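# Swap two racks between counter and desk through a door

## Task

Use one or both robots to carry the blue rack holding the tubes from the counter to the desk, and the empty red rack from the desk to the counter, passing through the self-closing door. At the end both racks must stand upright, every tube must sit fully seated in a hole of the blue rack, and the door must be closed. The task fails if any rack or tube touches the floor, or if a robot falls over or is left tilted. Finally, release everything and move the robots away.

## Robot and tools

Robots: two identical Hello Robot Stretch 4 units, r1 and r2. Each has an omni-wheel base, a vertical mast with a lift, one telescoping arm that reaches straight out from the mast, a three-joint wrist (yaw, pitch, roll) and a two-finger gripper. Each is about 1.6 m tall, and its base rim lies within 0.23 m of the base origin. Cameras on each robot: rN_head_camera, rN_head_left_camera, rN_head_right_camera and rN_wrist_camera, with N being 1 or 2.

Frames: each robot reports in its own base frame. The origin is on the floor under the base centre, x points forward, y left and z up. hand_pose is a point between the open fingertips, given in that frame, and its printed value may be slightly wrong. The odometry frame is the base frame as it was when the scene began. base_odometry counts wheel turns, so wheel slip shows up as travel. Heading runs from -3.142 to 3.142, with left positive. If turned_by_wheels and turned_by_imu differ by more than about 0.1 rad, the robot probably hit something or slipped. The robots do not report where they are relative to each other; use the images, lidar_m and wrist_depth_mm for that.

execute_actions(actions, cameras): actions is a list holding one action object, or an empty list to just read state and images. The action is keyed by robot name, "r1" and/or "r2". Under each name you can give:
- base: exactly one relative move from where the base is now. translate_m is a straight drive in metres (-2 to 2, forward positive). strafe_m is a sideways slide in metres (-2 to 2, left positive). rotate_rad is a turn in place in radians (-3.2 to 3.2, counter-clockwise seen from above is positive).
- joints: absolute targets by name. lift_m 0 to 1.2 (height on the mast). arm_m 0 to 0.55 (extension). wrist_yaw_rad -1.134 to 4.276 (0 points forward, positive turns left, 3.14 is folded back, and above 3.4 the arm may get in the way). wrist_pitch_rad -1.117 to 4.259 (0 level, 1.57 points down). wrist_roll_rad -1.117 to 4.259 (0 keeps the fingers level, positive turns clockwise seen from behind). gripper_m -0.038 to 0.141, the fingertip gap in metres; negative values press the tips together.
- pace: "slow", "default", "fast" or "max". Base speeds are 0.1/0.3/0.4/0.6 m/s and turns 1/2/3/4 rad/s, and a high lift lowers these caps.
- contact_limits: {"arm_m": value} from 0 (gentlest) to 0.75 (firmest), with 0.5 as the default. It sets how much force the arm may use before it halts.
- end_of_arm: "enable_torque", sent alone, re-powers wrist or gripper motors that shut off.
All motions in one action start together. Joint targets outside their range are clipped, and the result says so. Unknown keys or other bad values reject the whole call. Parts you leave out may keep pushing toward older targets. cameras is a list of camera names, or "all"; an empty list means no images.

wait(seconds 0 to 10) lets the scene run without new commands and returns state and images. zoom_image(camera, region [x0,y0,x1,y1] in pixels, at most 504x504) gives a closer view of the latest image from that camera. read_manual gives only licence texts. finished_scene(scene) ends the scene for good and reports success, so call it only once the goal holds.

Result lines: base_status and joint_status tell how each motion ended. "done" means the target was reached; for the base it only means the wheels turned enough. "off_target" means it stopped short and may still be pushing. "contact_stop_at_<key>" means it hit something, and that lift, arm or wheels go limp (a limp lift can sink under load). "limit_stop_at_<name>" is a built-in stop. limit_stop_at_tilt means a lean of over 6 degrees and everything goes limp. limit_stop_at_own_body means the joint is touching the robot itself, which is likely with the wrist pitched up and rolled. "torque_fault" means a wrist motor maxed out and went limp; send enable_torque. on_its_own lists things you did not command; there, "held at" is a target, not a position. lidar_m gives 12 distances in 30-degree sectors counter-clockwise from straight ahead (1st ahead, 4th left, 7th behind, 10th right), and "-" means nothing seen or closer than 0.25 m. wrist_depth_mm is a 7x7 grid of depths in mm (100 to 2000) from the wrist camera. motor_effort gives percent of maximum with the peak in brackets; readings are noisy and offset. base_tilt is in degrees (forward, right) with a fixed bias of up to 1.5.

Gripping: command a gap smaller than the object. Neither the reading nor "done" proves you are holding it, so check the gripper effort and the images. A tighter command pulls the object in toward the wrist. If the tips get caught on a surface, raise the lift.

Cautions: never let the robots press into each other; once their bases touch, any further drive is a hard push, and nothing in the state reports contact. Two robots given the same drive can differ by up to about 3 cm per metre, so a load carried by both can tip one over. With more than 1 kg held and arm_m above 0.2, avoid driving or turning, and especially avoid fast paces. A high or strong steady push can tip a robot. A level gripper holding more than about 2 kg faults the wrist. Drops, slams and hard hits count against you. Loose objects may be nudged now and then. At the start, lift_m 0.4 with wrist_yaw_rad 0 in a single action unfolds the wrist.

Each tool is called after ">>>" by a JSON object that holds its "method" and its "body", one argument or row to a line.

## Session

>>> {"method": "execute_actions", "body": {
  "actions": [],
  "cameras": ["r1_head_camera","r1_head_left_camera","r2_head_camera","r2_head_left_camera"]
}}

Scene clock: 0.00 s.
r1.base_odometry: x=+0.000 y=+0.000 heading=+0.000 (m, m, rad; r1's odometry frame)
r1.turned_by_wheels: +0.000 (rad since the last result)
r1.turned_by_imu: +0.000 (rad since the last result)
r1.base_tilt: forward=+0.8 right=+0.1 (deg)
r1.lidar_m: 1.04 0.88 1.21 1.20 1.33 1.23 1.20 1.00 0.78 0.77 0.84 1.46
r1.base_status: not commanded
r1.joint_positions: lift_m=+0.223 arm_m=+0.000 wrist_yaw_rad=+3.101 wrist_pitch_rad=+0.003 wrist_roll_rad=+0.012 gripper_m=+0.057
r1.joint_status: not commanded
r1.motor_effort: lift_m=+18 arm_m=+0 wrist_yaw_rad=+3 wrist_pitch_rad=-5 wrist_roll_rad=-1 gripper_m=+0 wheel_0=+1 wheel_1=+0 wheel_2=+1 (%)
r1.hand_pose: x=-0.1140 y=+0.0990 z=+0.4007 quat_wxyz=(+0.020, -0.001, +0.006, +1.000) (m; r1's base frame)
r1.wrist_depth_mm: 138 139 1397 1336 1336 1308 1255 / - 138 1366 1336 1308 1281 1255 / 103 135 225 1336 1308 1281 1255 / 111 137 251 1336 1308 1281 1229 / 135 1366 1336 1308 1281 1255 1229 / 1182 1366 1308 1308 221 1255 1229 / 1138 1255 193 1118 1025 1138 1138
r2.base_odometry: x=+0.000 y=+0.000 heading=+0.000 (m, m, rad; r2's odometry frame)
r2.turned_by_wheels: +0.000 (rad since the last result)
r2.turned_by_imu: +0.000 (rad since the last result)
r2.base_tilt: forward=+0.4 right=+0.0 (deg)
r2.lidar_m: 1.90 1.88 2.05 1.69 1.43 0.80 0.67 0.65 0.77 1.33 1.29 1.50
r2.base_status: not commanded
r2.joint_positions: lift_m=+0.247 arm_m=-0.002 wrist_yaw_rad=+3.179 wrist_pitch_rad=+0.020 wrist_roll_rad=-0.008 gripper_m=+0.057
r2.joint_status: not commanded
r2.motor_effort: lift_m=+17 arm_m=-1 wrist_yaw_rad=+1 wrist_pitch_rad=-6 wrist_roll_rad=+0 gripper_m=-5 wheel_0=+0 wheel_1=+0 wheel_2=+1 (%)
r2.hand_pose: x=-0.1223 y=+0.0764 z=+0.4200 quat_wxyz=(-0.019, -0.010, -0.004, +1.000) (m; r2's base frame)
r2.wrist_depth_mm: - 131 131 820 866 931 991 / - 109 132 831 878 946 991 / - 114 132 831 878 946 1008 / 135 134 232 842 891 960 1008 / 220 750 788 842 891 946 1025 / 221 750 213 842 201 960 1025 / 223 750 798 108 891 946 1008
pictures: r1_head_camera, r1_head_left_camera, r2_head_camera, r2_head_left_camera
Images, in order (width x height): r1_head_camera 420x560, r1_head_left_camera 420x672, r2_head_camera 420x560, r2_head_left_camera 420x672.

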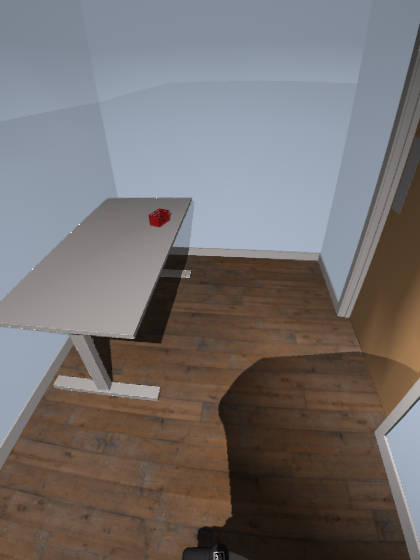

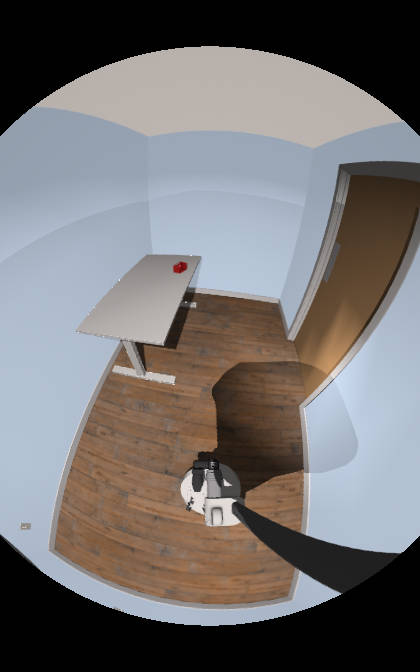

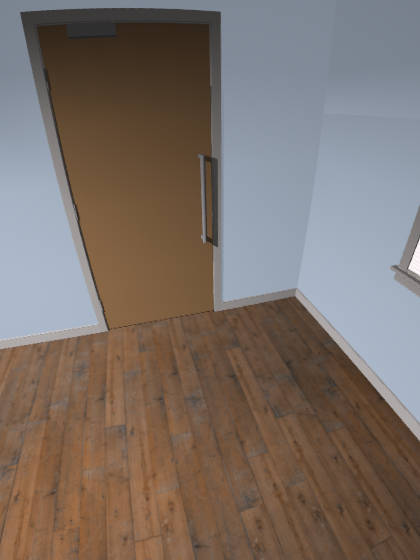

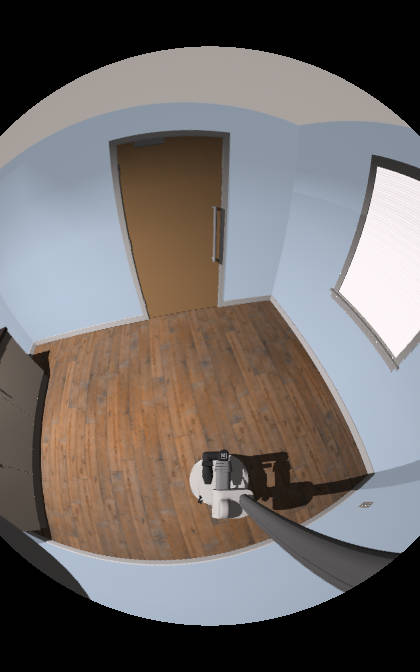

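>>> {"method": "execute_actions", "body": {
  "actions": [
    {"r1":{"base":{"rotate_rad":-0.227},"pace":"fast"},"r2":{"base":{"rotate_rad":1.85},"joints":{"lift_m":0.85,"wrist_yaw_rad":0,"gripper_m":0.14},"pace":"fast"}}
  ],
  "cameras": ["r2_head_camera","r2_wrist_camera"]
}}

Scene clock: 3.50 s.
r1.base_odometry: x=+0.000 y=+0.000 heading=-0.227 (m, m, rad; r1's odometry frame)
r1.turned_by_wheels: -0.227 (rad since the last result)
r1.turned_by_imu: -0.226 (rad since the last result)
r1.base_tilt: forward=+0.9 right=+0.1 (deg)
r1.lidar_m: 2.38 0.87 1.05 1.18 1.21 1.30 1.19 1.20 0.83 0.77 0.80 1.01
r1.base_status: done
r1.joint_positions: lift_m=+0.223 arm_m=+0.000 wrist_yaw_rad=+3.101 wrist_pitch_rad=+0.003 wrist_roll_rad=+0.012 gripper_m=+0.057
r1.joint_status: not commanded
r1.motor_effort: lift_m=+18(18) arm_m=+0(0) wrist_yaw_rad=+3(3) wrist_pitch_rad=-5(6) wrist_roll_rad=+0(0) gripper_m=-3(1) wheel_0=+3(10) wheel_1=+1(7) wheel_2=+1(10) (%)
r1.hand_pose: x=-0.1140 y=+0.0990 z=+0.4007 quat_wxyz=(+0.020, -0.001, +0.006, +1.000) (m; r1's base frame)
r1.wrist_depth_mm: 138 139 1336 1366 1430 1464 1430 / - 138 1336 1366 1397 1430 1430 / 103 135 225 1366 1397 1464 1430 / 111 137 251 1366 1397 1430 1430 / 135 1255 1308 1366 1397 1397 1430 / 1229 1281 1308 1336 221 1397 1430 / 1205 1229 192 1118 1025 1182 1138
r2.base_odometry: x=+0.000 y=+0.000 heading=+1.850 (m, m, rad; r2's odometry frame)
r2.turned_by_wheels: +1.850 (rad since the last result)
r2.turned_by_imu: +1.855 (rad since the last result)
r2.base_tilt: forward=+0.4 right=+0.0 (deg)
r2.lidar_m: 1.71 0.98 0.70 0.66 0.67 0.98 1.29 1.36 1.92 1.88 1.97 1.75
r2.base_status: done
r2.joint_positions: lift_m=+0.850 arm_m=-0.002 wrist_yaw_rad=+0.000 wrist_pitch_rad=+0.020 wrist_roll_rad=-0.008 gripper_m=+0.140
r2.joint_status: all done
r2.motor_effort: lift_m=+23(25) arm_m=-1(1) wrist_yaw_rad=-1(7) wrist_pitch_rad=-6(5) wrist_roll_rad=+1(0) gripper_m=-3(6) wheel_0=+1(6) wheel_1=+2(10) wheel_2=+1(10) (%)
r2.hand_pose: x=+0.4577 y=-0.0873 z=+1.0221 quat_wxyz=(+1.000, -0.004, +0.010, +0.000) (m; r2's base frame)
r2.wrist_depth_mm: 1078 1618 - - - - - / 1078 1618 - - - - - / 1060 1576 - - - - - / 1098 1618 - - - - - / 1098 1397 1499 1499 1499 1537 1537 / 1098 1366 1499 1499 1537 1576 1499 / 1118 1537 1499 108 1537 1576 1537
pictures: r2_head_camera, r2_wrist_camera
Images, in order (width x height): r2_head_camera 420x560, r2_wrist_camera 616x392.

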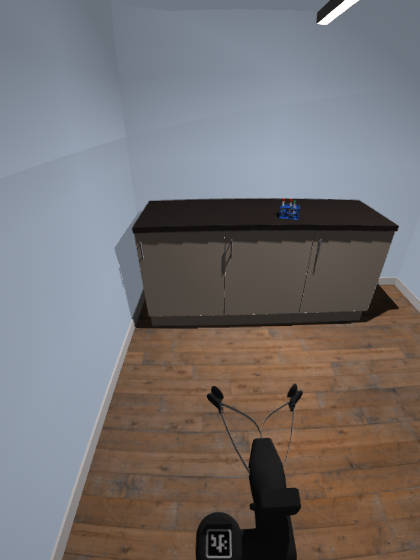

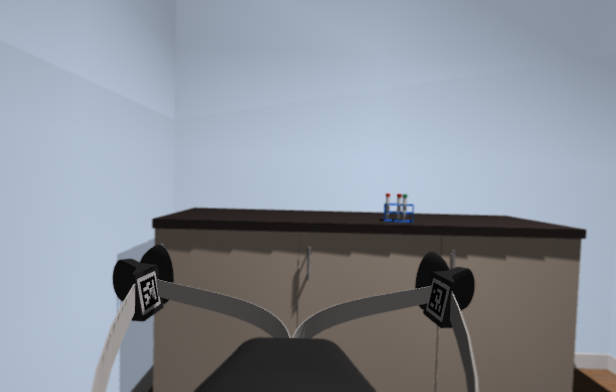

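>>> {"method": "execute_actions", "body": {
  "actions": [
    {"r1":{"base":{"translate_m":1.58},"joints":{"lift_m":0.72,"wrist_yaw_rad":0,"gripper_m":0.14,"wrist_pitch_rad":0.3},"pace":"fast"},"r2":{"base":{"translate_m":1.2},"joints":{"wrist_pitch_rad":0.3,"lift_m":0.86},"pace":"fast"}}
  ],
  "cameras": []
}}

>>> {"method": "execute_actions", "body": {
  "actions": [
    {"r1":{"base":{"rotate_rad":1.7},"pace":"fast"},"r2":{"base":{"strafe_m":-0.39},"pace":"fast"}}
  ],
  "cameras": ["r1_head_camera","r1_wrist_camera","r2_head_camera","r2_wrist_camera"]
}}

Scene clock: 9.10 s.
r1.base_odometry: x=+1.540 y=-0.354 heading=-0.226 (m, m, rad; r1's odometry frame)
r1.turned_by_wheels: +0.000 (rad since the last result)
r1.turned_by_imu: +0.004 (rad since the last result)
r1.base_tilt: forward=+0.8 right=+0.2 (deg)
r1.lidar_m: 0.93 0.88 0.58 0.53 0.55 0.75 2.76 1.01 0.77 0.71 0.66 0.86
r1.base_status: done
r1.joint_positions: lift_m=+0.720 arm_m=+0.000 wrist_yaw_rad=+0.000 wrist_pitch_rad=+0.302 wrist_roll_rad=+0.012 gripper_m=+0.140
r1.joint_status: all done
r1.motor_effort: lift_m=+19(22) arm_m=+0(0) wrist_yaw_rad=+2(3) wrist_pitch_rad=-3(6) wrist_roll_rad=-1(1) gripper_m=+2(4) wheel_0=+2(9) wheel_1=+1(5) wheel_2=+0(14) (%)
r1.hand_pose: x=+0.4462 y=-0.0874 z=+0.8123 quat_wxyz=(+0.989, +0.006, +0.150, -0.001) (m; r1's base frame)
r1.wrist_depth_mm: 640 647 661 676 691 707 707 / 654 668 683 699 715 732 732 / 676 691 715 732 741 759 750 / 707 723 732 750 768 778 768 / 732 750 759 788 798 820 778 / 759 759 798 820 820 831 778 / 778 198 820 160 866 878 778
r2.base_odometry: x=-0.331 y=+1.153 heading=+1.850 (m, m, rad; r2's odometry frame)
r2.turned_by_wheels: +0.000 (rad since the last result)
r2.turned_by_imu: -0.002 (rad since the last result)
r2.base_tilt: forward=+0.5 right=+0.0 (deg)
r2.lidar_m: 0.48 0.53 0.70 0.66 0.69 0.97 2.54 2.65 1.97 1.90 0.76 0.51
r2.base_status: done
r2.joint_positions: lift_m=+0.860 arm_m=-0.002 wrist_yaw_rad=+0.000 wrist_pitch_rad=+0.302 wrist_roll_rad=-0.008 gripper_m=+0.140
r2.joint_status: all done
r2.motor_effort: lift_m=+22(24) arm_m=-1(1) wrist_yaw_rad=+0(0) wrist_pitch_rad=-5(6) wrist_roll_rad=+0(1) gripper_m=+0(3) wheel_0=+0(4) wheel_1=+0(7) wheel_2=+1(9) (%)
r2.hand_pose: x=+0.4447 y=-0.0874 z=+0.9521 quat_wxyz=(+0.989, -0.004, +0.150, +0.001) (m; r2's base frame)
r2.wrist_depth_mm: 878 878 878 866 866 854 866 / 891 904 917 904 917 904 904 / 820 866 931 946 931 931 904 / 477 488 500 512 521 535 484 / 336 338 345 351 357 362 368 / 357 327 330 332 332 340 343 / 382 379 377 108 387 389 389
pictures: none
No camera images: the call's "cameras" was empty. Leave "cameras" out to get every camera's image.

Scene clock: 11.47 s.
r1.base_odometry: x=+1.540 y=-0.354 heading=+1.473 (m, m, rad; r1's odometry frame)
r1.turned_by_wheels: +1.700 (rad since the last result)
r1.turned_by_imu: +1.702 (rad since the last result)
r1.base_tilt: forward=+0.9 right=+0.1 (deg)
r1.lidar_m: 0.54 0.58 0.83 2.16 1.00 0.75 0.65 0.69 0.96 0.93 0.76 0.55
r1.base_status: done
r1.joint_positions: lift_m=+0.720 arm_m=+0.000 wrist_yaw_rad=+0.000 wrist_pitch_rad=+0.302 wrist_roll_rad=+0.012 gripper_m=+0.140
r1.joint_status: not commanded
r1.motor_effort: lift_m=+18(20) arm_m=+1(0) wrist_yaw_rad=+1(2) wrist_pitch_rad=-5(4) wrist_roll_rad=+0(0) gripper_m=+1(2) wheel_0=-3(9) wheel_1=-1(13) wheel_2=+0(10) (%)
r1.hand_pose: x=+0.4462 y=-0.0874 z=+0.8123 quat_wxyz=(+0.989, +0.006, +0.150, -0.001) (m; r1's base frame)
r1.wrist_depth_mm: 1060 1042 1042 1025 1008 1008 991 / 1078 1078 1078 1042 1060 1042 1042 / 1118 1098 1098 1098 1078 1078 1060 / 878 866 842 831 820 798 788 / 559 554 544 539 508 488 521 / 413 384 404 399 397 355 392 / 1308 198 357 160 1229 1229 750
r2.base_odometry: x=+0.044 y=+1.261 heading=+1.851 (m, m, rad; r2's odometry frame)
r2.turned_by_wheels: +0.000 (rad since the last result)
r2.turned_by_imu: +0.002 (rad since the last result)
r2.base_tilt: forward=+0.4 right=-0.1 (deg)
r2.lidar_m: 0.51 0.54 0.73 1.06 1.10 1.50 2.52 2.16 1.54 1.48 0.79 0.53
r2.base_status: done
r2.joint_positions: lift_m=+0.860 arm_m=-0.002 wrist_yaw_rad=+0.000 wrist_pitch_rad=+0.302 wrist_roll_rad=-0.008 gripper_m=+0.140
r2.joint_status: not commanded
r2.motor_effort: lift_m=+22(22) arm_m=-1(1) wrist_yaw_rad=+1(1) wrist_pitch_rad=-5(6) wrist_roll_rad=+0(1) gripper_m=+1(2) wheel_0=+1(12) wheel_1=+0(6) wheel_2=+1(2) (%)
r2.hand_pose: x=+0.4447 y=-0.0874 z=+0.9521 quat_wxyz=(+0.989, -0.004, +0.150, +0.001) (m; r2's base frame)
r2.wrist_depth_mm: 866 866 866 878 866 878 866 / 917 904 904 917 917 904 917 / 809 842 878 449 931 931 931 / 477 488 496 455 480 535 544 / 336 340 345 351 357 364 368 / 370 334 342 343 345 351 382 / 392 392 392 108 399 399 404
pictures: r1_head_camera, r1_wrist_camera, r2_head_camera, r2_wrist_camera
Images, in order (width x height): r1_head_camera 420x560, r1_wrist_camera 616x392, r2_head_camera 420x560, r2_wrist_camera 616x392.

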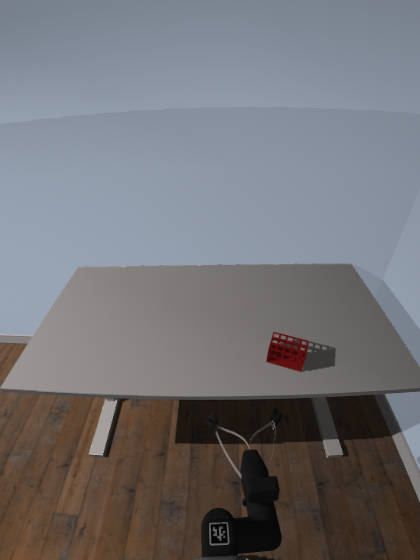

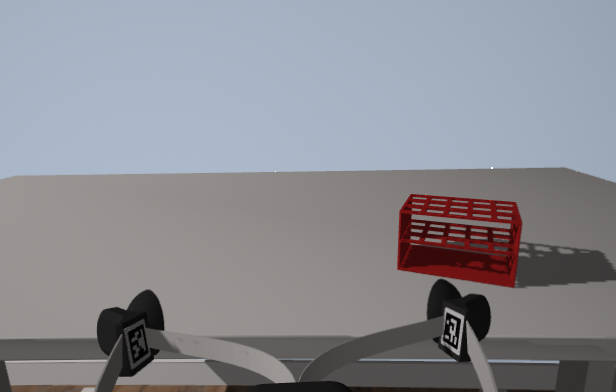

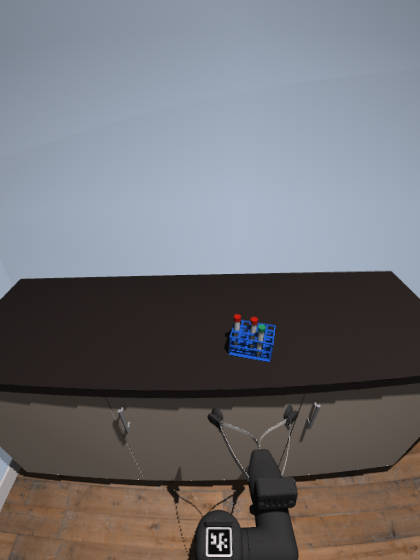

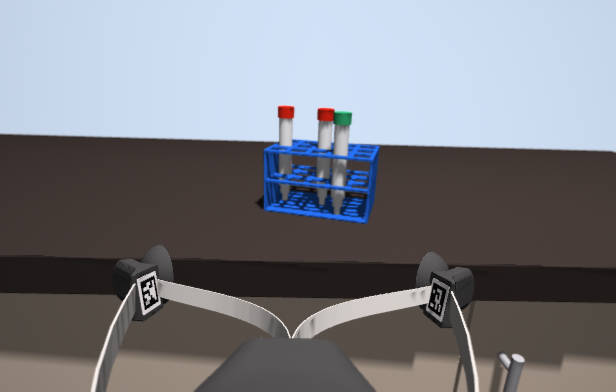

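>>> {"method": "execute_actions", "body": {
  "actions": [
    {"r1":{"base":{"rotate_rad":-0.38},"joints":{"lift_m":0.68}},"r2":{"base":{"rotate_rad":-0.24}}}
  ],
  "cameras": []
}}

>>> {"method": "execute_actions", "body": {
  "actions": [
    {"r1":{"base":{"strafe_m":0.1},"joints":{"arm_m":0.12}},"r2":{"base":{"strafe_m":0.143},"joints":{"arm_m":0.08}}}
  ],
  "cameras": ["r1_wrist_camera","r2_wrist_camera"]
}}

Scene clock: 13.43 s.
r1.base_odometry: x=+1.540 y=-0.354 heading=+1.094 (m, m, rad; r1's odometry frame)
r1.turned_by_wheels: -0.379 (rad since the last result)
r1.turned_by_imu: -0.379 (rad since the last result)
r1.base_tilt: forward=+0.7 right=+0.2 (deg)
r1.lidar_m: 0.53 0.55 0.62 2.44 1.51 0.91 0.74 0.63 0.72 0.93 0.93 0.67
r1.base_status: done
r1.joint_positions: lift_m=+0.680 arm_m=+0.000 wrist_yaw_rad=+0.000 wrist_pitch_rad=+0.302 wrist_roll_rad=+0.012 gripper_m=+0.140
r1.joint_status: all done
r1.motor_effort: lift_m=+15(17) arm_m=+0(0) wrist_yaw_rad=+2(4) wrist_pitch_rad=-5(4) wrist_roll_rad=+0(0) gripper_m=+1(0) wheel_0=+3(9) wheel_1=+3(7) wheel_2=+2(11) (%)
r1.hand_pose: x=+0.4462 y=-0.0874 z=+0.7726 quat_wxyz=(+0.989, +0.006, +0.150, -0.001) (m; r1's base frame)
r1.wrist_depth_mm: 931 991 1060 1118 1205 1025 809 / 946 1008 1098 1160 1255 1042 820 / 976 1042 1118 1182 1281 1060 842 / 715 707 530 609 661 654 788 / 455 449 442 436 466 991 831 / 342 349 1205 1366 917 991 878 / 1098 198 1229 160 1205 1078 891
r2.base_odometry: x=+0.044 y=+1.261 heading=+1.611 (m, m, rad; r2's odometry frame)
r2.turned_by_wheels: -0.240 (rad since the last result)
r2.turned_by_imu: -0.239 (rad since the last result)
r2.base_tilt: forward=+0.4 right=+0.0 (deg)
r2.lidar_m: 0.53 0.53 0.63 1.05 1.06 1.25 2.32 2.52 1.75 1.50 1.50 0.59
r2.base_status: done
r2.joint_positions: lift_m=+0.860 arm_m=-0.002 wrist_yaw_rad=+0.000 wrist_pitch_rad=+0.302 wrist_roll_rad=-0.008 gripper_m=+0.140
r2.joint_status: not commanded
r2.motor_effort: lift_m=+22(22) arm_m=-1(1) wrist_yaw_rad=+1(0) wrist_pitch_rad=-5(5) wrist_roll_rad=+0(0) gripper_m=+1(4) wheel_0=+0(5) wheel_1=-1(5) wheel_2=+0(6) (%)
r2.hand_pose: x=+0.4447 y=-0.0874 z=+0.9521 quat_wxyz=(+0.989, -0.004, +0.150, +0.001) (m; r2's base frame)
r2.wrist_depth_mm: 788 831 866 917 976 1042 1078 / 831 878 904 960 1008 1078 1138 / 854 741 488 931 960 1078 1205 / 477 449 449 508 521 530 549 / 338 342 368 384 407 442 500 / 347 334 392 415 436 504 544 / 368 392 415 108 492 535 591
pictures: none
No camera images: the call's "cameras" was empty. Leave "cameras" out to get every camera's image.

Scene clock: 15.13 s.
r1.base_odometry: x=+1.451 y=-0.308 heading=+1.094 (m, m, rad; r1's odometry frame)
r1.turned_by_wheels: +0.000 (rad since the last result)
r1.turned_by_imu: +0.001 (rad since the last result)
r1.base_tilt: forward=+0.8 right=+0.0 (deg)
r1.lidar_m: 0.52 0.48 0.58 2.35 1.59 0.94 0.76 0.70 0.77 1.01 1.01 0.63
r1.base_status: done
r1.joint_positions: lift_m=+0.680 arm_m=+0.118 wrist_yaw_rad=+0.000 wrist_pitch_rad=+0.302 wrist_roll_rad=+0.012 gripper_m=+0.140
r1.joint_status: all done
r1.motor_effort: lift_m=+15(15) arm_m=+9(10) wrist_yaw_rad=+2(2) wrist_pitch_rad=-4(5) wrist_roll_rad=+0(0) gripper_m=+1(1) wheel_0=+0(9) wheel_1=+0(9) wheel_2=+0(1) (%)
r1.hand_pose: x=+0.5647 y=-0.0874 z=+0.7726 quat_wxyz=(+0.989, +0.006, +0.150, -0.001) (m; r1's base frame)
r1.wrist_depth_mm: 809 866 917 976 1060 1098 866 / 831 891 946 1008 1098 1118 878 / 854 917 976 1042 1138 1138 891 / 715 699 683 554 654 647 640 / 455 449 413 389 404 427 421 / 334 310 327 324 320 314 351 / 264 198 240 160 296 1098 946
r2.base_odometry: x=-0.099 y=+1.255 heading=+1.611 (m, m, rad; r2's odometry frame)
r2.turned_by_wheels: +0.000 (rad since the last result)
r2.turned_by_imu: +0.001 (rad since the last result)
r2.base_tilt: forward=+0.5 right=+0.0 (deg)
r2.lidar_m: 0.49 0.47 0.56 0.90 0.91 1.08 1.96 2.57 1.88 1.65 1.02 0.58
r2.base_status: done
r2.joint_positions: lift_m=+0.860 arm_m=+0.079 wrist_yaw_rad=+0.000 wrist_pitch_rad=+0.302 wrist_roll_rad=-0.008 gripper_m=+0.140
r2.joint_status: all done
r2.motor_effort: lift_m=+23(23) arm_m=+5(6) wrist_yaw_rad=+1(1) wrist_pitch_rad=-4(4) wrist_roll_rad=+2(2) gripper_m=-1(1) wheel_0=+1(6) wheel_1=+1(10) wheel_2=+1(1) (%)
r2.hand_pose: x=+0.5254 y=-0.0874 z=+0.9521 quat_wxyz=(+0.989, -0.004, +0.150, +0.001) (m; r2's base frame)
r2.wrist_depth_mm: 707 741 768 809 866 917 960 / 732 778 809 854 904 960 1008 / 750 788 768 368 904 976 1060 / 473 484 452 377 517 530 544 / 332 338 345 349 355 362 368 / 257 237 250 267 279 307 334 / 226 238 251 108 330 357 397
pictures: r1_wrist_camera, r2_wrist_camera
Images, in order (width x height): r1_wrist_camera 616x392, r2_wrist_camera 616x392.

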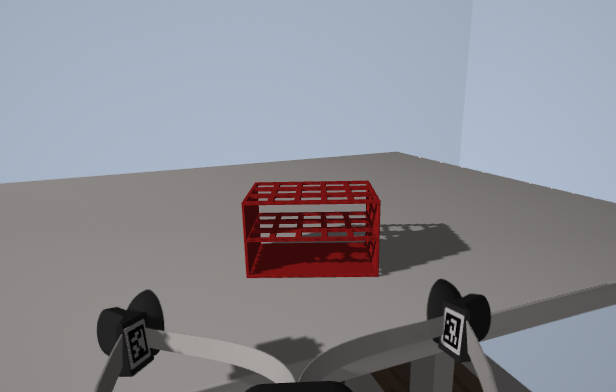

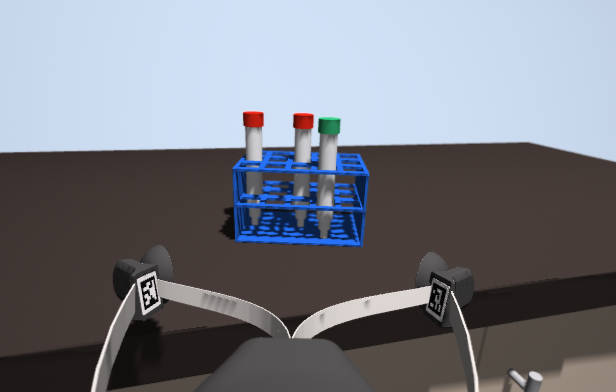

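>>> {"method": "execute_actions", "body": {
  "actions": [
    {"r1":{"base":{"strafe_m":-0.01},"joints":{"arm_m":0.255,"lift_m":0.67},"contact_limits":{"arm_m":0.15}},"r2":{"joints":{"arm_m":0.2,"lift_m":0.855},"contact_limits":{"arm_m":0.15}}}
  ],
  "cameras": ["r1_wrist_camera","r2_wrist_camera"]
}}

Scene clock: 17.07 s.
r1.base_odometry: x=+1.460 y=-0.313 heading=+1.094 (m, m, rad; r1's odometry frame)
r1.turned_by_wheels: +0.000 (rad since the last result)
r1.turned_by_imu: +0.001 (rad since the last result)
r1.base_tilt: forward=+0.8 right=+0.1 (deg)
r1.lidar_m: 0.53 0.51 0.58 2.37 1.61 0.94 0.74 0.69 0.77 1.02 1.01 0.68
r1.base_status: done
r1.joint_positions: lift_m=+0.670 arm_m=+0.253 wrist_yaw_rad=+0.000 wrist_pitch_rad=+0.302 wrist_roll_rad=+0.012 gripper_m=+0.140
r1.joint_status: all done
r1.motor_effort: lift_m=+15(15) arm_m=+9(10) wrist_yaw_rad=+2(3) wrist_pitch_rad=-5(4) wrist_roll_rad=+1(0) gripper_m=-1(0) wheel_0=+3(10) wheel_1=-2(7) wheel_2=+0(5) (%)
r1.contact_limits: arm_m 0.15
r1.hand_pose: x=+0.6997 y=-0.0874 z=+0.7626 quat_wxyz=(+0.989, +0.006, +0.150, -0.001) (m; r1's base frame)
r1.wrist_depth_mm: 707 750 798 854 946 991 809 / 723 778 831 891 960 1008 820 / 750 798 854 931 991 1042 831 / 668 647 640 621 615 609 778 / 424 418 285 271 298 399 394 / 312 293 271 268 253 271 297 / 248 198 224 160 230 229 237
r2.base_odometry: x=-0.099 y=+1.255 heading=+1.611 (m, m, rad; r2's odometry frame)
r2.turned_by_wheels: +0.000 (rad since the last result)
r2.turned_by_imu: +0.001 (rad since the last result)
r2.base_tilt: forward=+0.4 right=+0.0 (deg)
r2.lidar_m: 0.48 0.48 0.57 0.91 0.93 1.11 1.99 2.55 1.91 1.65 1.01 0.60
r2.base_status: not commanded
r2.joint_positions: lift_m=+0.855 arm_m=+0.199 wrist_yaw_rad=+0.000 wrist_pitch_rad=+0.302 wrist_roll_rad=-0.008 gripper_m=+0.140
r2.joint_status: all done
r2.motor_effort: lift_m=+13(19) arm_m=+5(9) wrist_yaw_rad=+2(1) wrist_pitch_rad=-5(5) wrist_roll_rad=-1(1) gripper_m=+2(1) wheel_0=+1(1) wheel_1=+0(0) wheel_2=+1(1) (%)
r2.contact_limits: arm_m 0.15
r2.hand_pose: x=+0.6454 y=-0.0874 z=+0.9478 quat_wxyz=(+0.989, -0.004, +0.150, +0.001) (m; r2's base frame)
r2.wrist_depth_mm: 609 640 676 707 741 788 831 / 634 661 707 741 788 831 878 / 661 691 715 750 809 854 904 / 459 473 274 258 504 512 530 / 324 325 271 266 307 353 355 / 251 229 234 252 239 252 268 / 204 202 214 108 212 213 215
pictures: r1_wrist_camera, r2_wrist_camera
Images, in order (width x height): r1_wrist_camera 616x392, r2_wrist_camera 616x392.

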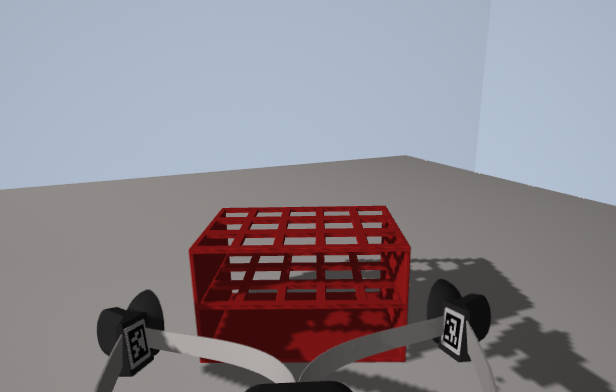

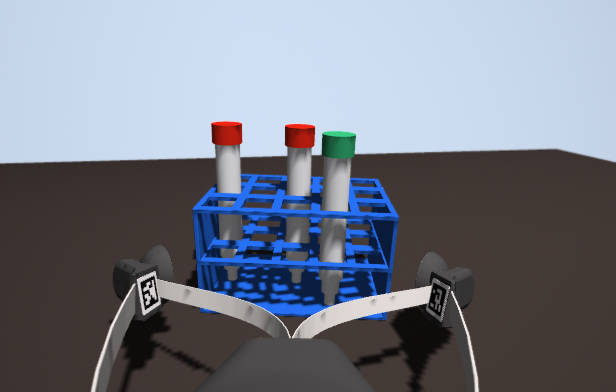

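>>> {"method": "execute_actions", "body": {
  "actions": [
    {"r1":{"joints":{"arm_m":0.295,"lift_m":0.678},"contact_limits":{"arm_m":0.15},"pace":"slow"},"r2":{"joints":{"arm_m":0.235},"contact_limits":{"arm_m":0.15},"pace":"slow"}}
  ],
  "cameras": []
}}

>>> {"method": "execute_actions", "body": {
  "actions": [
    {"r1":{"joints":{"gripper_m":0.06}},"r2":{"joints":{"gripper_m":0.06}}}
  ],
  "cameras": []
}}

>>> {"method": "execute_actions", "body": {
  "actions": [
    {"r1":{"joints":{"lift_m":0.73}},"r2":{"joints":{"lift_m":0.9},"pace":"slow"}}
  ],
  "cameras": ["r1_wrist_camera","r2_wrist_camera"]
}}

Scene clock: 19.03 s.
r1.base_odometry: x=+1.460 y=-0.313 heading=+1.094 (m, m, rad; r1's odometry frame)
r1.turned_by_wheels: +0.000 (rad since the last result)
r1.turned_by_imu: +0.001 (rad since the last result)
r1.base_tilt: forward=+0.9 right=+0.2 (deg)
r1.lidar_m: 0.52 0.51 0.59 2.37 1.59 0.94 0.76 0.71 0.76 1.02 1.01 0.66
r1.base_status: not commanded
r1.joint_positions: lift_m=+0.678 arm_m=+0.293 wrist_yaw_rad=+0.000 wrist_pitch_rad=+0.302 wrist_roll_rad=+0.012 gripper_m=+0.140
r1.joint_status: all done
r1.motor_effort: lift_m=+20(20) arm_m=+9(6) wrist_yaw_rad=+2(3) wrist_pitch_rad=-5(5) wrist_roll_rad=+0(1) gripper_m=+2(1) wheel_0=+3(3) wheel_1=-2(2) wheel_2=+0(0) (%)
r1.contact_limits: arm_m 0.15
r1.hand_pose: x=+0.7397 y=-0.0874 z=+0.7702 quat_wxyz=(+0.989, +0.006, +0.150, -0.001) (m; r1's base frame)
r1.wrist_depth_mm: 676 723 768 820 891 946 798 / 699 741 788 842 931 991 809 / 715 759 820 878 960 1025 831 / 699 683 676 654 640 634 788 / 445 439 264 254 394 418 413 / 327 214 222 230 218 283 310 / 258 198 198 160 226 240 249
r2.base_odometry: x=-0.099 y=+1.255 heading=+1.611 (m, m, rad; r2's odometry frame)
r2.turned_by_wheels: +0.000 (rad since the last result)
r2.turned_by_imu: +0.001 (rad since the last result)
r2.base_tilt: forward=+0.5 right=+0.0 (deg)
r2.lidar_m: 0.47 0.47 0.53 0.90 0.92 1.08 1.99 2.55 1.93 1.65 1.03 0.57
r2.base_status: not commanded
r2.joint_positions: lift_m=+0.855 arm_m=+0.234 wrist_yaw_rad=+0.000 wrist_pitch_rad=+0.302 wrist_roll_rad=-0.008 gripper_m=+0.140
r2.joint_status: all done
r2.motor_effort: lift_m=+13(13) arm_m=+5(7) wrist_yaw_rad=+1(1) wrist_pitch_rad=-5(5) wrist_roll_rad=+1(0) gripper_m=-3(0) wheel_0=+1(1) wheel_1=+0(1) wheel_2=+1(1) (%)
r2.contact_limits: arm_m 0.15
r2.hand_pose: x=+0.6804 y=-0.0874 z=+0.9478 quat_wxyz=(+0.989, -0.004, +0.150, +0.001) (m; r2's base frame)
r2.wrist_depth_mm: 580 615 640 676 715 750 798 / 609 640 668 699 750 798 842 / 627 668 691 715 778 831 878 / 462 469 404 217 462 517 530 / 322 327 232 225 227 351 355 / 249 229 211 204 215 252 268 / 203 202 214 108 211 213 216
pictures: none
No camera images: the call's "cameras" was empty. Leave "cameras" out to get every camera's image.

Scene clock: 20.83 s.
r1.base_odometry: x=+1.460 y=-0.313 heading=+1.094 (m, m, rad; r1's odometry frame)
r1.turned_by_wheels: +0.000 (rad since the last result)
r1.turned_by_imu: +0.001 (rad since the last result)
r1.base_tilt: forward=+0.9 right=+0.2 (deg)
r1.lidar_m: 0.52 0.51 0.60 2.39 1.61 0.94 0.75 0.70 0.75 1.01 1.01 0.64
r1.base_status: not commanded
r1.joint_positions: lift_m=+0.678 arm_m=+0.293 wrist_yaw_rad=+0.000 wrist_pitch_rad=+0.303 wrist_roll_rad=+0.012 gripper_m=+0.061
r1.joint_status: all done
r1.motor_effort: lift_m=+20(20) arm_m=+9(10) wrist_yaw_rad=+1(2) wrist_pitch_rad=-6(6) wrist_roll_rad=+0(1) gripper_m=-27(25) wheel_0=+3(3) wheel_1=-2(2) wheel_2=+0(0) (%)
r1.hand_pose: x=+0.7396 y=-0.0874 z=+0.7701 quat_wxyz=(+0.989, +0.006, +0.151, -0.001) (m; r1's base frame)
r1.wrist_depth_mm: 676 715 768 831 891 946 798 / 691 741 788 854 917 976 809 / 723 759 820 878 946 1008 831 / 691 676 661 654 640 627 778 / 442 436 241 244 392 415 413 / 327 307 230 232 208 310 309 / 249 169 202 191 182 179 242
r2.base_odometry: x=-0.099 y=+1.255 heading=+1.611 (m, m, rad; r2's odometry frame)
r2.turned_by_wheels: +0.000 (rad since the last result)
r2.turned_by_imu: +0.001 (rad since the last result)
r2.base_tilt: forward=+0.4 right=-0.1 (deg)
r2.lidar_m: 0.49 0.49 0.58 0.91 0.91 1.11 1.98 2.56 1.86 1.63 1.04 0.60
r2.base_status: not commanded
r2.joint_positions: lift_m=+0.855 arm_m=+0.234 wrist_yaw_rad=+0.000 wrist_pitch_rad=+0.303 wrist_roll_rad=-0.008 gripper_m=+0.060
r2.joint_status: all done
r2.motor_effort: lift_m=+13(13) arm_m=+5(5) wrist_yaw_rad=+1(1) wrist_pitch_rad=-8(7) wrist_roll_rad=+1(1) gripper_m=-25(19) wheel_0=+1(1) wheel_1=+0(1) wheel_2=+1(1) (%)
r2.hand_pose: x=+0.6803 y=-0.0874 z=+0.9475 quat_wxyz=(+0.989, -0.004, +0.151, +0.001) (m; r2's base frame)
r2.wrist_depth_mm: 585 609 640 676 707 759 798 / 603 640 668 715 750 798 831 / 627 661 676 661 768 831 891 / 455 462 204 200 455 508 521 / 322 324 211 204 196 347 351 / 248 176 218 202 187 179 266 / 196 204 195 108 196 204 213
pictures: none
No camera images: the call's "cameras" was empty. Leave "cameras" out to get every camera's image.

Scene clock: 22.07 s.
r1.base_odometry: x=+1.460 y=-0.313 heading=+1.094 (m, m, rad; r1's odometry frame)
r1.turned_by_wheels: +0.000 (rad since the last result)
r1.turned_by_imu: +0.000 (rad since the last result)
r1.base_tilt: forward=+0.8 right=+0.2 (deg)
r1.lidar_m: 0.52 0.51 0.61 2.36 1.61 0.92 0.76 0.70 0.76 1.03 1.01 0.65
r1.base_status: not commanded
r1.joint_positions: lift_m=+0.730 arm_m=+0.293 wrist_yaw_rad=+0.000 wrist_pitch_rad=+0.303 wrist_roll_rad=+0.012 gripper_m=+0.061
r1.joint_status: all done
r1.motor_effort: lift_m=+20(21) arm_m=+9(9) wrist_yaw_rad=+2(2) wrist_pitch_rad=-8(6) wrist_roll_rad=+0(1) gripper_m=-23(24) wheel_0=+3(3) wheel_1=-2(2) wheel_2=+0(0) (%)
r1.hand_pose: x=+0.7396 y=-0.0874 z=+0.8220 quat_wxyz=(+0.989, +0.006, +0.151, -0.001) (m; r1's base frame)
r1.wrist_depth_mm: 676 723 768 820 891 946 798 / 691 741 788 854 917 991 809 / 707 759 820 891 960 1008 820 / 732 778 820 854 842 991 831 / 580 574 242 244 512 549 539 / 424 402 229 231 207 407 404 / 325 169 201 191 182 178 325
r2.base_odometry: x=-0.099 y=+1.255 heading=+1.611 (m, m, rad; r2's odometry frame)
r2.turned_by_wheels: +0.000 (rad since the last result)
r2.turned_by_imu: +0.001 (rad since the last result)
r2.base_tilt: forward=+0.5 right=-0.1 (deg)
r2.lidar_m: 0.49 0.48 0.56 0.93 0.92 1.07 1.95 2.55 1.92 1.64 1.04 0.58
r2.base_status: not commanded
r2.joint_positions: lift_m=+0.900 arm_m=+0.234 wrist_yaw_rad=+0.000 wrist_pitch_rad=+0.303 wrist_roll_rad=-0.008 gripper_m=+0.060
r2.joint_status: all done
r2.motor_effort: lift_m=+24(26) arm_m=+5(5) wrist_yaw_rad=+1(0) wrist_pitch_rad=-8(8) wrist_roll_rad=+1(0) gripper_m=-20(23) wheel_0=+1(1) wheel_1=+0(1) wheel_2=+1(1) (%)
r2.hand_pose: x=+0.6803 y=-0.0874 z=+0.9916 quat_wxyz=(+0.989, -0.004, +0.151, +0.001) (m; r2's base frame)
r2.wrist_depth_mm: 585 609 640 676 715 759 798 / 603 640 668 707 750 798 842 / 634 668 691 707 788 842 891 / 585 591 204 200 585 647 668 / 410 415 211 204 196 442 455 / 317 176 219 201 187 179 340 / 250 262 196 108 204 263 273
pictures: r1_wrist_camera, r2_wrist_camera
Images, in order (width x height): r1_wrist_camera 616x392, r2_wrist_camera 616x392.

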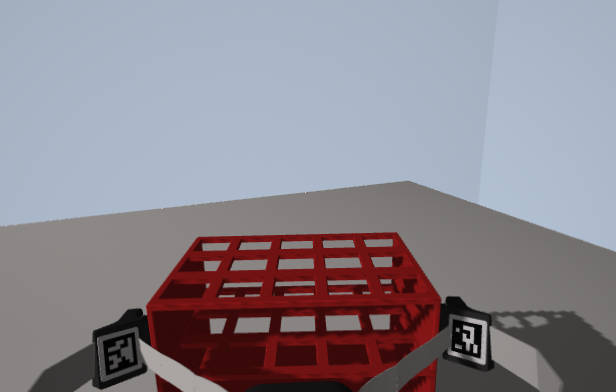

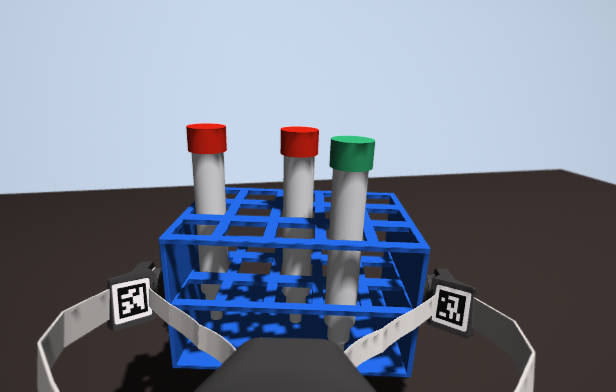

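>>> {"method": "execute_actions", "body": {
  "actions": [
    {"r1":{"joints":{"arm_m":0.0,"wrist_yaw_rad":3.1},"base":{"rotate_rad":-1.19}},"r2":{"joints":{"arm_m":0.0},"base":{"translate_m":-0.15}}}
  ],
  "cameras": ["r1_head_right_camera"]
}}

>>> {"method": "execute_actions", "body": {
  "actions": [
    {"r1":{"joints":{"lift_m":0.26},"base":{"strafe_m":-0.3}},"r2":{"base":{"rotate_rad":-1.33},"pace":"slow"}}
  ],
  "cameras": ["r1_head_right_camera","r1_head_camera"]
}}

Scene clock: 25.40 s.
r1.base_odometry: x=+1.460 y=-0.313 heading=-0.095 (m, m, rad; r1's odometry frame)
r1.turned_by_wheels: -1.189 (rad since the last result)
r1.turned_by_imu: -1.190 (rad since the last result)
r1.base_tilt: forward=+0.8 right=+0.1 (deg)
r1.lidar_m: 1.02 0.73 0.51 0.49 0.55 0.78 2.39 0.94 0.78 0.73 0.71 1.04
r1.base_status: done
r1.joint_positions: lift_m=+0.730 arm_m=+0.002 wrist_yaw_rad=+3.100 wrist_pitch_rad=+0.303 wrist_roll_rad=+0.012 gripper_m=+0.061
r1.joint_status: all done
r1.motor_effort: lift_m=+19(20) arm_m=-9(10) wrist_yaw_rad=+3(15) wrist_pitch_rad=-7(7) wrist_roll_rad=+0(0) gripper_m=-25(26) wheel_0=+3(11) wheel_1=+2(9) wheel_2=+3(6) (%)
r1.hand_pose: x=-0.0989 y=+0.0989 z=+0.8220 quat_wxyz=(+0.022, -0.151, +0.009, +0.988) (m; r1's base frame)
r1.wrist_depth_mm: 114 132 255 - - - 1808 / 136 208 - - - - 1808 / 1205 1808 - - - - 1808 / 1182 1756 - - - - 1661 / 1205 1808 241 244 - - 1863 / 1182 1464 229 232 208 1756 1708 / 1098 169 202 192 182 178 1397
r2.base_odometry: x=-0.093 y=+1.106 heading=+1.611 (m, m, rad; r2's odometry frame)
r2.turned_by_wheels: +0.000 (rad since the last result)
r2.turned_by_imu: +0.002 (rad since the last result)
r2.base_tilt: forward=+0.4 right=-0.1 (deg)
r2.lidar_m: 0.40 0.61 0.73 0.88 0.87 1.04 1.90 2.41 1.95 1.68 1.68 0.73
r2.base_status: done
r2.joint_positions: lift_m=+0.900 arm_m=+0.001 wrist_yaw_rad=+0.000 wrist_pitch_rad=+0.303 wrist_roll_rad=-0.008 gripper_m=+0.060
r2.joint_status: all done
r2.motor_effort: lift_m=+23(24) arm_m=-5(6) wrist_yaw_rad=+1(0) wrist_pitch_rad=-8(9) wrist_roll_rad=+1(1) gripper_m=-22(23) wheel_0=+0(6) wheel_1=+1(4) wheel_2=-2(9) (%)
r2.hand_pose: x=+0.4471 y=-0.0875 z=+0.9916 quat_wxyz=(+0.989, -0.004, +0.151, +0.001) (m; r2's base frame)
r2.wrist_depth_mm: 878 931 960 1008 1060 1138 1205 / 917 960 1008 1098 1138 1182 1255 / 931 976 946 842 1160 1229 1366 / 585 603 213 199 591 661 668 / 421 439 211 205 197 609 661 / 449 176 218 201 187 179 707 / 466 508 195 108 203 699 759
pictures: r1_head_right_camera
Images, in order (width x height): r1_head_right_camera 420x672.

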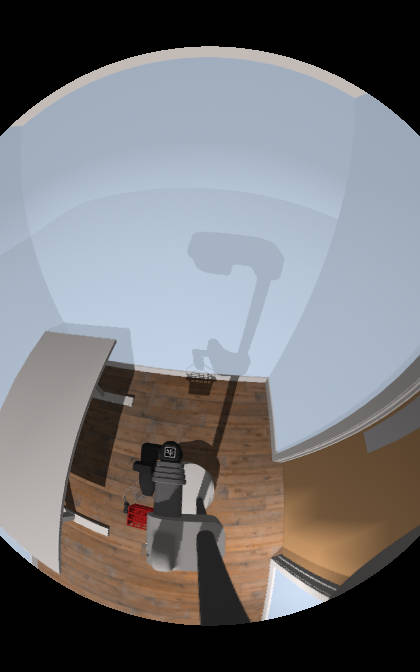

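Scene clock: 28.23 s.
r1.base_odometry: x=+1.431 y=-0.612 heading=-0.095 (m, m, rad; r1's odometry frame)
r1.turned_by_wheels: +0.000 (rad since the last result)
r1.turned_by_imu: +0.001 (rad since the last result)
r1.base_tilt: forward=+0.8 right=+0.1 (deg)
r1.lidar_m: 1.00 1.08 0.83 0.80 0.85 2.44 1.31 0.62 0.47 0.43 0.42 0.56
r1.base_status: done
r1.joint_positions: lift_m=+0.260 arm_m=+0.002 wrist_yaw_rad=+3.100 wrist_pitch_rad=+0.303 wrist_roll_rad=+0.012 gripper_m=+0.061
r1.joint_status: all done
r1.motor_effort: lift_m=+16(18) arm_m=-10(9) wrist_yaw_rad=+3(3) wrist_pitch_rad=-8(7) wrist_roll_rad=+0(1) gripper_m=-25(26) wheel_0=+2(11) wheel_1=-1(12) wheel_2=+0(6) (%)
r1.hand_pose: x=-0.0990 y=+0.0988 z=+0.3523 quat_wxyz=(+0.022, -0.151, +0.009, +0.988) (m; r1's base frame)
r1.wrist_depth_mm: 114 132 254 - - - - / 136 208 - - - - - / 798 1118 - - - - - / 809 1098 1708 1863 1863 1808 1756 / 842 1078 242 244 1118 1182 1160 / 842 878 229 231 208 878 891 / 676 169 202 192 182 178 699
r2.base_odometry: x=-0.093 y=+1.106 heading=+0.281 (m, m, rad; r2's odometry frame)
r2.turned_by_wheels: -1.330 (rad since the last result)
r2.turned_by_imu: -1.331 (rad since the last result)
r2.base_tilt: forward=+0.4 right=+0.0 (deg)
r2.lidar_m: 0.42 0.94 0.67 0.61 0.65 0.91 0.86 0.95 1.26 2.38 2.40 1.76
r2.base_status: done
r2.joint_positions: lift_m=+0.900 arm_m=+0.001 wrist_yaw_rad=+0.000 wrist_pitch_rad=+0.303 wrist_roll_rad=-0.008 gripper_m=+0.060
r2.joint_status: not commanded
r2.motor_effort: lift_m=+24(24) arm_m=-5(5) wrist_yaw_rad=+1(1) wrist_pitch_rad=-8(9) wrist_roll_rad=+3(1) gripper_m=-22(20) wheel_0=+1(5) wheel_1=+0(4) wheel_2=-1(4) (%)
r2.hand_pose: x=+0.4471 y=-0.0874 z=+0.9916 quat_wxyz=(+0.989, -0.004, +0.151, +0.001) (m; r2's base frame)
r2.wrist_depth_mm: 1308 1336 1336 1308 1336 1308 1336 / 1366 1366 1397 1397 1366 1336 1397 / 1430 1430 1430 198 1430 1430 1464 / 1537 1499 205 200 1499 1537 1499 / 1618 1576 211 205 198 1618 1576 / 1661 176 218 201 187 178 1708 / 1366 1430 195 108 203 1430 1464
pictures: r1_head_camera, r1_head_right_camera
Images, in order (width x height): r1_head_camera 420x560, r1_head_right_camera 420x672.

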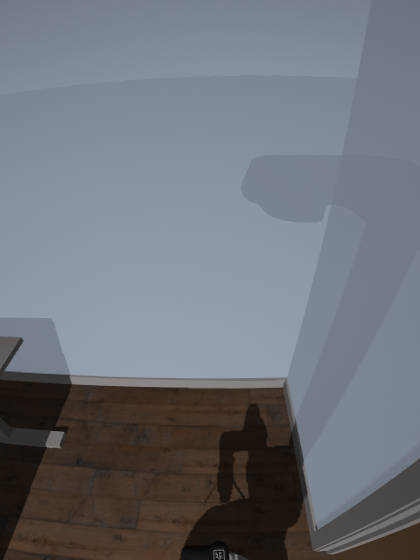

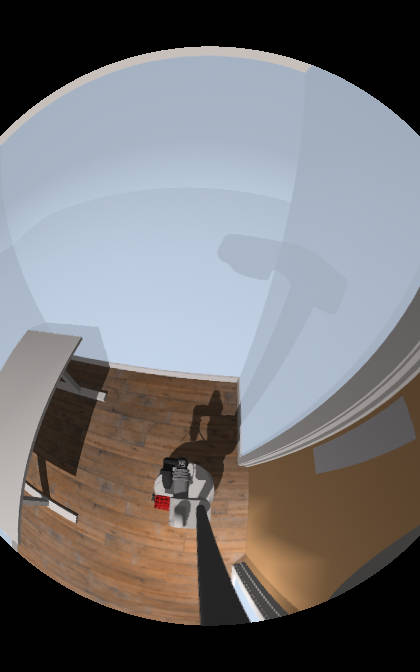

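>>> {"method": "execute_actions", "body": {
  "actions": [
    {"r1":{"base":{"strafe_m":-0.19}},"r2":{"base":{"strafe_m":-0.4}}}
  ],
  "cameras": ["r1_head_right_camera"]
}}

Scene clock: 31.20 s.
r1.base_odometry: x=+1.413 y=-0.801 heading=-0.095 (m, m, rad; r1's odometry frame)
r1.turned_by_wheels: +0.000 (rad since the last result)
r1.turned_by_imu: +0.001 (rad since the last result)
r1.base_tilt: forward=+0.9 right=+0.1 (deg)
r1.lidar_m: 0.99 1.04 1.03 1.00 1.09 2.74 0.73 0.39 0.26 0.26 0.26 0.28
r1.base_status: done
r1.joint_positions: lift_m=+0.260 arm_m=+0.002 wrist_yaw_rad=+3.100 wrist_pitch_rad=+0.303 wrist_roll_rad=+0.012 gripper_m=+0.061
r1.joint_status: not commanded
r1.motor_effort: lift_m=+16(16) arm_m=-9(9) wrist_yaw_rad=+3(3) wrist_pitch_rad=-7(9) wrist_roll_rad=+0(0) gripper_m=-29(26) wheel_0=+3(11) wheel_1=+1(13) wheel_2=+0(1) (%)
r1.hand_pose: x=-0.0990 y=+0.0988 z=+0.3523 quat_wxyz=(+0.022, -0.151, +0.009, +0.988) (m; r1's base frame)
r1.wrist_depth_mm: 114 132 254 - - - - / 136 207 1430 - - - - / 585 798 1397 - - - - / 585 820 1397 1863 1808 1808 1756 / 580 854 241 243 1118 1182 1160 / 580 707 230 231 208 878 878 / 530 169 202 191 182 178 699
r2.base_odometry: x=+0.018 y=+0.721 heading=+0.281 (m, m, rad; r2's odometry frame)
r2.turned_by_wheels: +0.000 (rad since the last result)
r2.turned_by_imu: +0.002 (rad since the last result)
r2.base_tilt: forward=+0.5 right=-0.1 (deg)
r2.lidar_m: 0.39 1.76 1.08 1.02 1.08 0.92 0.87 0.91 1.28 1.97 2.05 1.75
r2.base_status: done
r2.joint_positions: lift_m=+0.900 arm_m=+0.001 wrist_yaw_rad=+0.000 wrist_pitch_rad=+0.303 wrist_roll_rad=-0.008 gripper_m=+0.060
r2.joint_status: not commanded
r2.motor_effort: lift_m=+22(24) arm_m=-5(5) wrist_yaw_rad=+2(1) wrist_pitch_rad=-8(9) wrist_roll_rad=+1(1) gripper_m=-22(24) wheel_0=-1(7) wheel_1=+0(8) wheel_2=+0(1) (%)
r2.hand_pose: x=+0.4471 y=-0.0874 z=+0.9917 quat_wxyz=(+0.989, -0.004, +0.151, +0.001) (m; r2's base frame)
r2.wrist_depth_mm: 1336 1336 1308 1366 1308 1336 1336 / 1397 1397 1366 1397 1366 1397 1366 / 1430 1430 1430 198 1430 1430 1464 / 1537 1537 220 200 1499 1537 1537 / 1618 1576 211 204 196 1661 1618 / 1661 176 219 202 187 178 1661 / 1366 1430 195 108 204 1430 1464
pictures: r1_head_right_camera
Images, in order (width x height): r1_head_right_camera 420x672.

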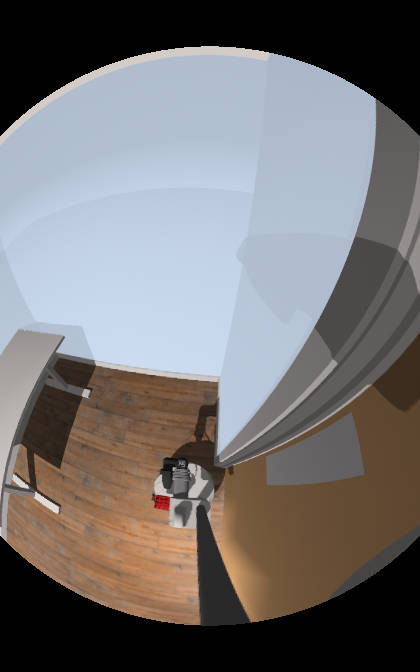

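>>> {"method": "execute_actions", "body": {
  "actions": [
    {"r1":{"base":{"translate_m":-0.04}},"r2":{"base":{"strafe_m":-0.1}}}
  ],
  "cameras": []
}}

>>> {"method": "execute_actions", "body": {
  "actions": [
    {"r1":{"base":{"strafe_m":-0.05},"pace":"slow"}}
  ],
  "cameras": []
}}

>>> {"method": "execute_actions", "body": {
  "actions": [
    {"r1":{"base":{"strafe_m":-0.5},"pace":"slow"},"r2":{"base":{"strafe_m":-0.95}}}
  ],
  "cameras": ["r1_head_right_camera","r2_head_camera"]
}}

Scene clock: 33.03 s.
r1.base_odometry: x=+1.373 y=-0.797 heading=-0.095 (m, m, rad; r1's odometry frame)
r1.turned_by_wheels: +0.000 (rad since the last result)
r1.turned_by_imu: +0.000 (rad since the last result)
r1.base_tilt: forward=+0.8 right=+0.2 (deg)
r1.lidar_m: 1.02 1.09 1.02 1.00 1.08 2.72 0.67 0.38 0.28 0.26 0.28 0.30
r1.base_status: done
r1.joint_positions: lift_m=+0.260 arm_m=+0.002 wrist_yaw_rad=+3.100 wrist_pitch_rad=+0.303 wrist_roll_rad=+0.012 gripper_m=+0.061
r1.joint_status: not commanded
r1.motor_effort: lift_m=+16(16) arm_m=-10(9) wrist_yaw_rad=+2(3) wrist_pitch_rad=-7(7) wrist_roll_rad=+0(1) gripper_m=-26(26) wheel_0=-4(8) wheel_1=-3(6) wheel_2=+1(10) (%)
r1.hand_pose: x=-0.0990 y=+0.0988 z=+0.3523 quat_wxyz=(+0.022, -0.151, +0.009, +0.988) (m; r1's base frame)
r1.wrist_depth_mm: 114 132 254 - - - - / 136 208 1397 - - - - / 585 768 1397 - - - - / 580 788 1366 1863 1863 1808 1756 / 574 809 242 245 1098 1205 1160 / 580 707 229 231 207 878 866 / 525 169 202 191 182 178 699
r2.base_odometry: x=+0.045 y=+0.625 heading=+0.281 (m, m, rad; r2's odometry frame)
r2.turned_by_wheels: +0.000 (rad since the last result)
r2.turned_by_imu: +0.001 (rad since the last result)
r2.base_tilt: forward=+0.5 right=-0.1 (deg)
r2.lidar_m: 0.40 1.74 1.18 1.11 1.18 0.93 0.88 0.90 1.24 1.89 1.97 1.74
r2.base_status: done
r2.joint_positions: lift_m=+0.900 arm_m=+0.001 wrist_yaw_rad=+0.000 wrist_pitch_rad=+0.303 wrist_roll_rad=-0.008 gripper_m=+0.060
r2.joint_status: not commanded
r2.motor_effort: lift_m=+23(22) arm_m=-5(5) wrist_yaw_rad=+1(2) wrist_pitch_rad=-9(9) wrist_roll_rad=+2(1) gripper_m=-21(22) wheel_0=+0(4) wheel_1=+1(8) wheel_2=-1(1) (%)
r2.hand_pose: x=+0.4471 y=-0.0874 z=+0.9917 quat_wxyz=(+0.989, -0.004, +0.151, +0.001) (m; r2's base frame)
r2.wrist_depth_mm: 1308 1336 1308 1308 1308 1308 1281 / 1397 1397 1336 1397 1366 1397 1366 / 1430 1464 1430 1397 1464 1430 1430 / 1537 1537 205 199 1499 1499 1537 / 1576 1537 212 204 196 1661 1576 / 1661 176 219 202 187 179 1708 / 1366 1397 196 108 204 1430 1499
pictures: none
No camera images: the call's "cameras" was empty. Leave "cameras" out to get every camera's image.

Scene clock: 34.63 s.
r1.base_odometry: x=+1.368 y=-0.846 heading=-0.095 (m, m, rad; r1's odometry frame)
r1.turned_by_wheels: +0.000 (rad since the last result)
r1.turned_by_imu: +0.001 (rad since the last result)
r1.base_tilt: forward=+0.8 right=+0.0 (deg)
r1.lidar_m: 0.76 1.08 1.11 1.04 1.14 2.79 0.66 0.31 0.25 0.25 0.25 0.25
r1.base_status: done
r1.joint_positions: lift_m=+0.260 arm_m=+0.002 wrist_yaw_rad=+3.100 wrist_pitch_rad=+0.303 wrist_roll_rad=+0.012 gripper_m=+0.061
r1.joint_status: not commanded
r1.motor_effort: lift_m=+16(16) arm_m=-9(10) wrist_yaw_rad=+3(3) wrist_pitch_rad=-7(8) wrist_roll_rad=-1(0) gripper_m=-28(26) wheel_0=+6(10) wheel_1=-3(9) wheel_2=+0(3) (%)
r1.hand_pose: x=-0.0990 y=+0.0988 z=+0.3523 quat_wxyz=(+0.022, -0.151, +0.009, +0.988) (m; r1's base frame)
r1.wrist_depth_mm: 114 132 254 - - - - / 136 207 1182 - - - - / 508 750 1160 - - - - / 508 750 1182 1863 1863 1808 1756 / 504 750 241 244 1118 1182 1160 / 504 615 229 231 208 878 866 / 459 169 201 191 181 178 699
r2.base_odometry: x=+0.045 y=+0.625 heading=+0.281 (m, m, rad; r2's odometry frame)
r2.turned_by_wheels: +0.000 (rad since the last result)
r2.turned_by_imu: +0.001 (rad since the last result)
r2.base_tilt: forward=+0.4 right=+0.0 (deg)
r2.lidar_m: 0.40 1.74 1.18 1.12 1.18 0.91 0.88 0.92 1.27 1.87 1.97 1.73
r2.base_status: not commanded
r2.joint_positions: lift_m=+0.900 arm_m=+0.001 wrist_yaw_rad=+0.000 wrist_pitch_rad=+0.303 wrist_roll_rad=-0.008 gripper_m=+0.060
r2.joint_status: not commanded
r2.motor_effort: lift_m=+23(23) arm_m=-5(5) wrist_yaw_rad=+2(1) wrist_pitch_rad=-8(8) wrist_roll_rad=+1(0) gripper_m=-20(21) wheel_0=+1(1) wheel_1=+1(0) wheel_2=+0(1) (%)
r2.hand_pose: x=+0.4471 y=-0.0874 z=+0.9917 quat_wxyz=(+0.989, -0.004, +0.151, +0.001) (m; r2's base frame)
r2.wrist_depth_mm: 1308 1336 1336 1308 1308 1336 1336 / 1366 1397 1366 1397 1366 1366 1397 / 1464 1464 1430 197 1430 1430 1430 / 1537 1537 205 199 1537 1537 1537 / 1576 1618 211 205 197 1618 1576 / 1618 176 218 202 187 178 1661 / 1336 1397 195 108 204 1430 1537
pictures: none
No camera images: the call's "cameras" was empty. Leave "cameras" out to get every camera's image.

Scene clock: 40.77 s.
r1.base_odometry: x=+1.321 y=-1.344 heading=-0.095 (m, m, rad; r1's odometry frame)
r1.turned_by_wheels: +0.000 (rad since the last result)
r1.turned_by_imu: +0.010 (rad since the last result)
r1.base_tilt: forward=+0.8 right=+0.1 (deg)
r1.lidar_m: 0.66 0.26 0.30 1.58 1.66 0.49 0.27 0.25 - 0.25 1.32 1.03
r1.base_status: done
r1.joint_positions: lift_m=+0.260 arm_m=+0.002 wrist_yaw_rad=+3.100 wrist_pitch_rad=+0.303 wrist_roll_rad=+0.012 gripper_m=+0.061
r1.joint_status: not commanded
r1.motor_effort: lift_m=+16(16) arm_m=-10(9) wrist_yaw_rad=+3(3) wrist_pitch_rad=-8(7) wrist_roll_rad=+1(0) gripper_m=-25(25) wheel_0=+9(34) wheel_1=-13(23) wheel_2=+3(12) (%)
r1.hand_pose: x=-0.0990 y=+0.0988 z=+0.3523 quat_wxyz=(+0.021, -0.151, +0.009, +0.988) (m; r1's base frame)
r1.wrist_depth_mm: 114 132 254 539 732 - - / 136 208 430 559 759 - - / 301 357 439 574 788 - - / 307 366 449 585 820 1863 1756 / 312 370 244 244 759 1160 1160 / 319 349 229 231 207 878 866 / 307 169 202 191 182 178 699
r2.base_odometry: x=+0.308 y=-0.288 heading=+0.281 (m, m, rad; r2's odometry frame)
r2.turned_by_wheels: +0.000 (rad since the last result)
r2.turned_by_imu: +0.004 (rad since the last result)
r2.base_tilt: forward=+0.4 right=-0.1 (deg)
r2.lidar_m: 0.40 1.46 2.19 2.07 1.28 0.88 0.87 0.91 1.01 0.92 0.97 1.37
r2.base_status: done
r2.joint_positions: lift_m=+0.900 arm_m=+0.001 wrist_yaw_rad=+0.000 wrist_pitch_rad=+0.303 wrist_roll_rad=-0.008 gripper_m=+0.060
r2.joint_status: not commanded
r2.motor_effort: lift_m=+23(23) arm_m=-5(5) wrist_yaw_rad=+1(2) wrist_pitch_rad=-8(9) wrist_roll_rad=+0(1) gripper_m=-21(20) wheel_0=+0(8) wheel_1=+0(4) wheel_2=+0(0) (%)
r2.hand_pose: x=+0.4471 y=-0.0874 z=+0.9917 quat_wxyz=(+0.989, -0.004, +0.151, +0.001) (m; r2's base frame)
r2.wrist_depth_mm: 1308 1138 891 - 1308 1336 1255 / 1366 1205 917 - 1366 1397 1255 / 1464 1308 917 197 1430 1464 1229 / 1537 1397 219 200 1499 1499 1229 / 1618 1499 211 205 197 1618 1205 / 1661 176 219 201 187 178 1229 / 1366 1430 195 108 203 1430 1229
pictures: r1_head_right_camera, r2_head_camera
Images, in order (width x height): r1_head_right_camera 420x672, r2_head_camera 420x560.

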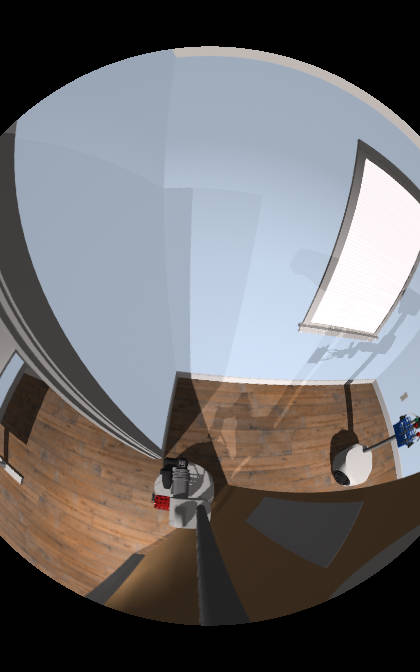

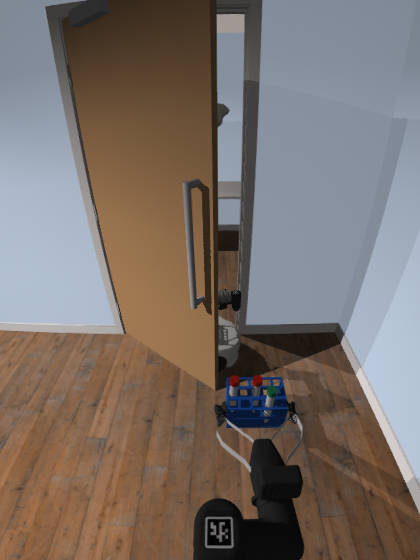

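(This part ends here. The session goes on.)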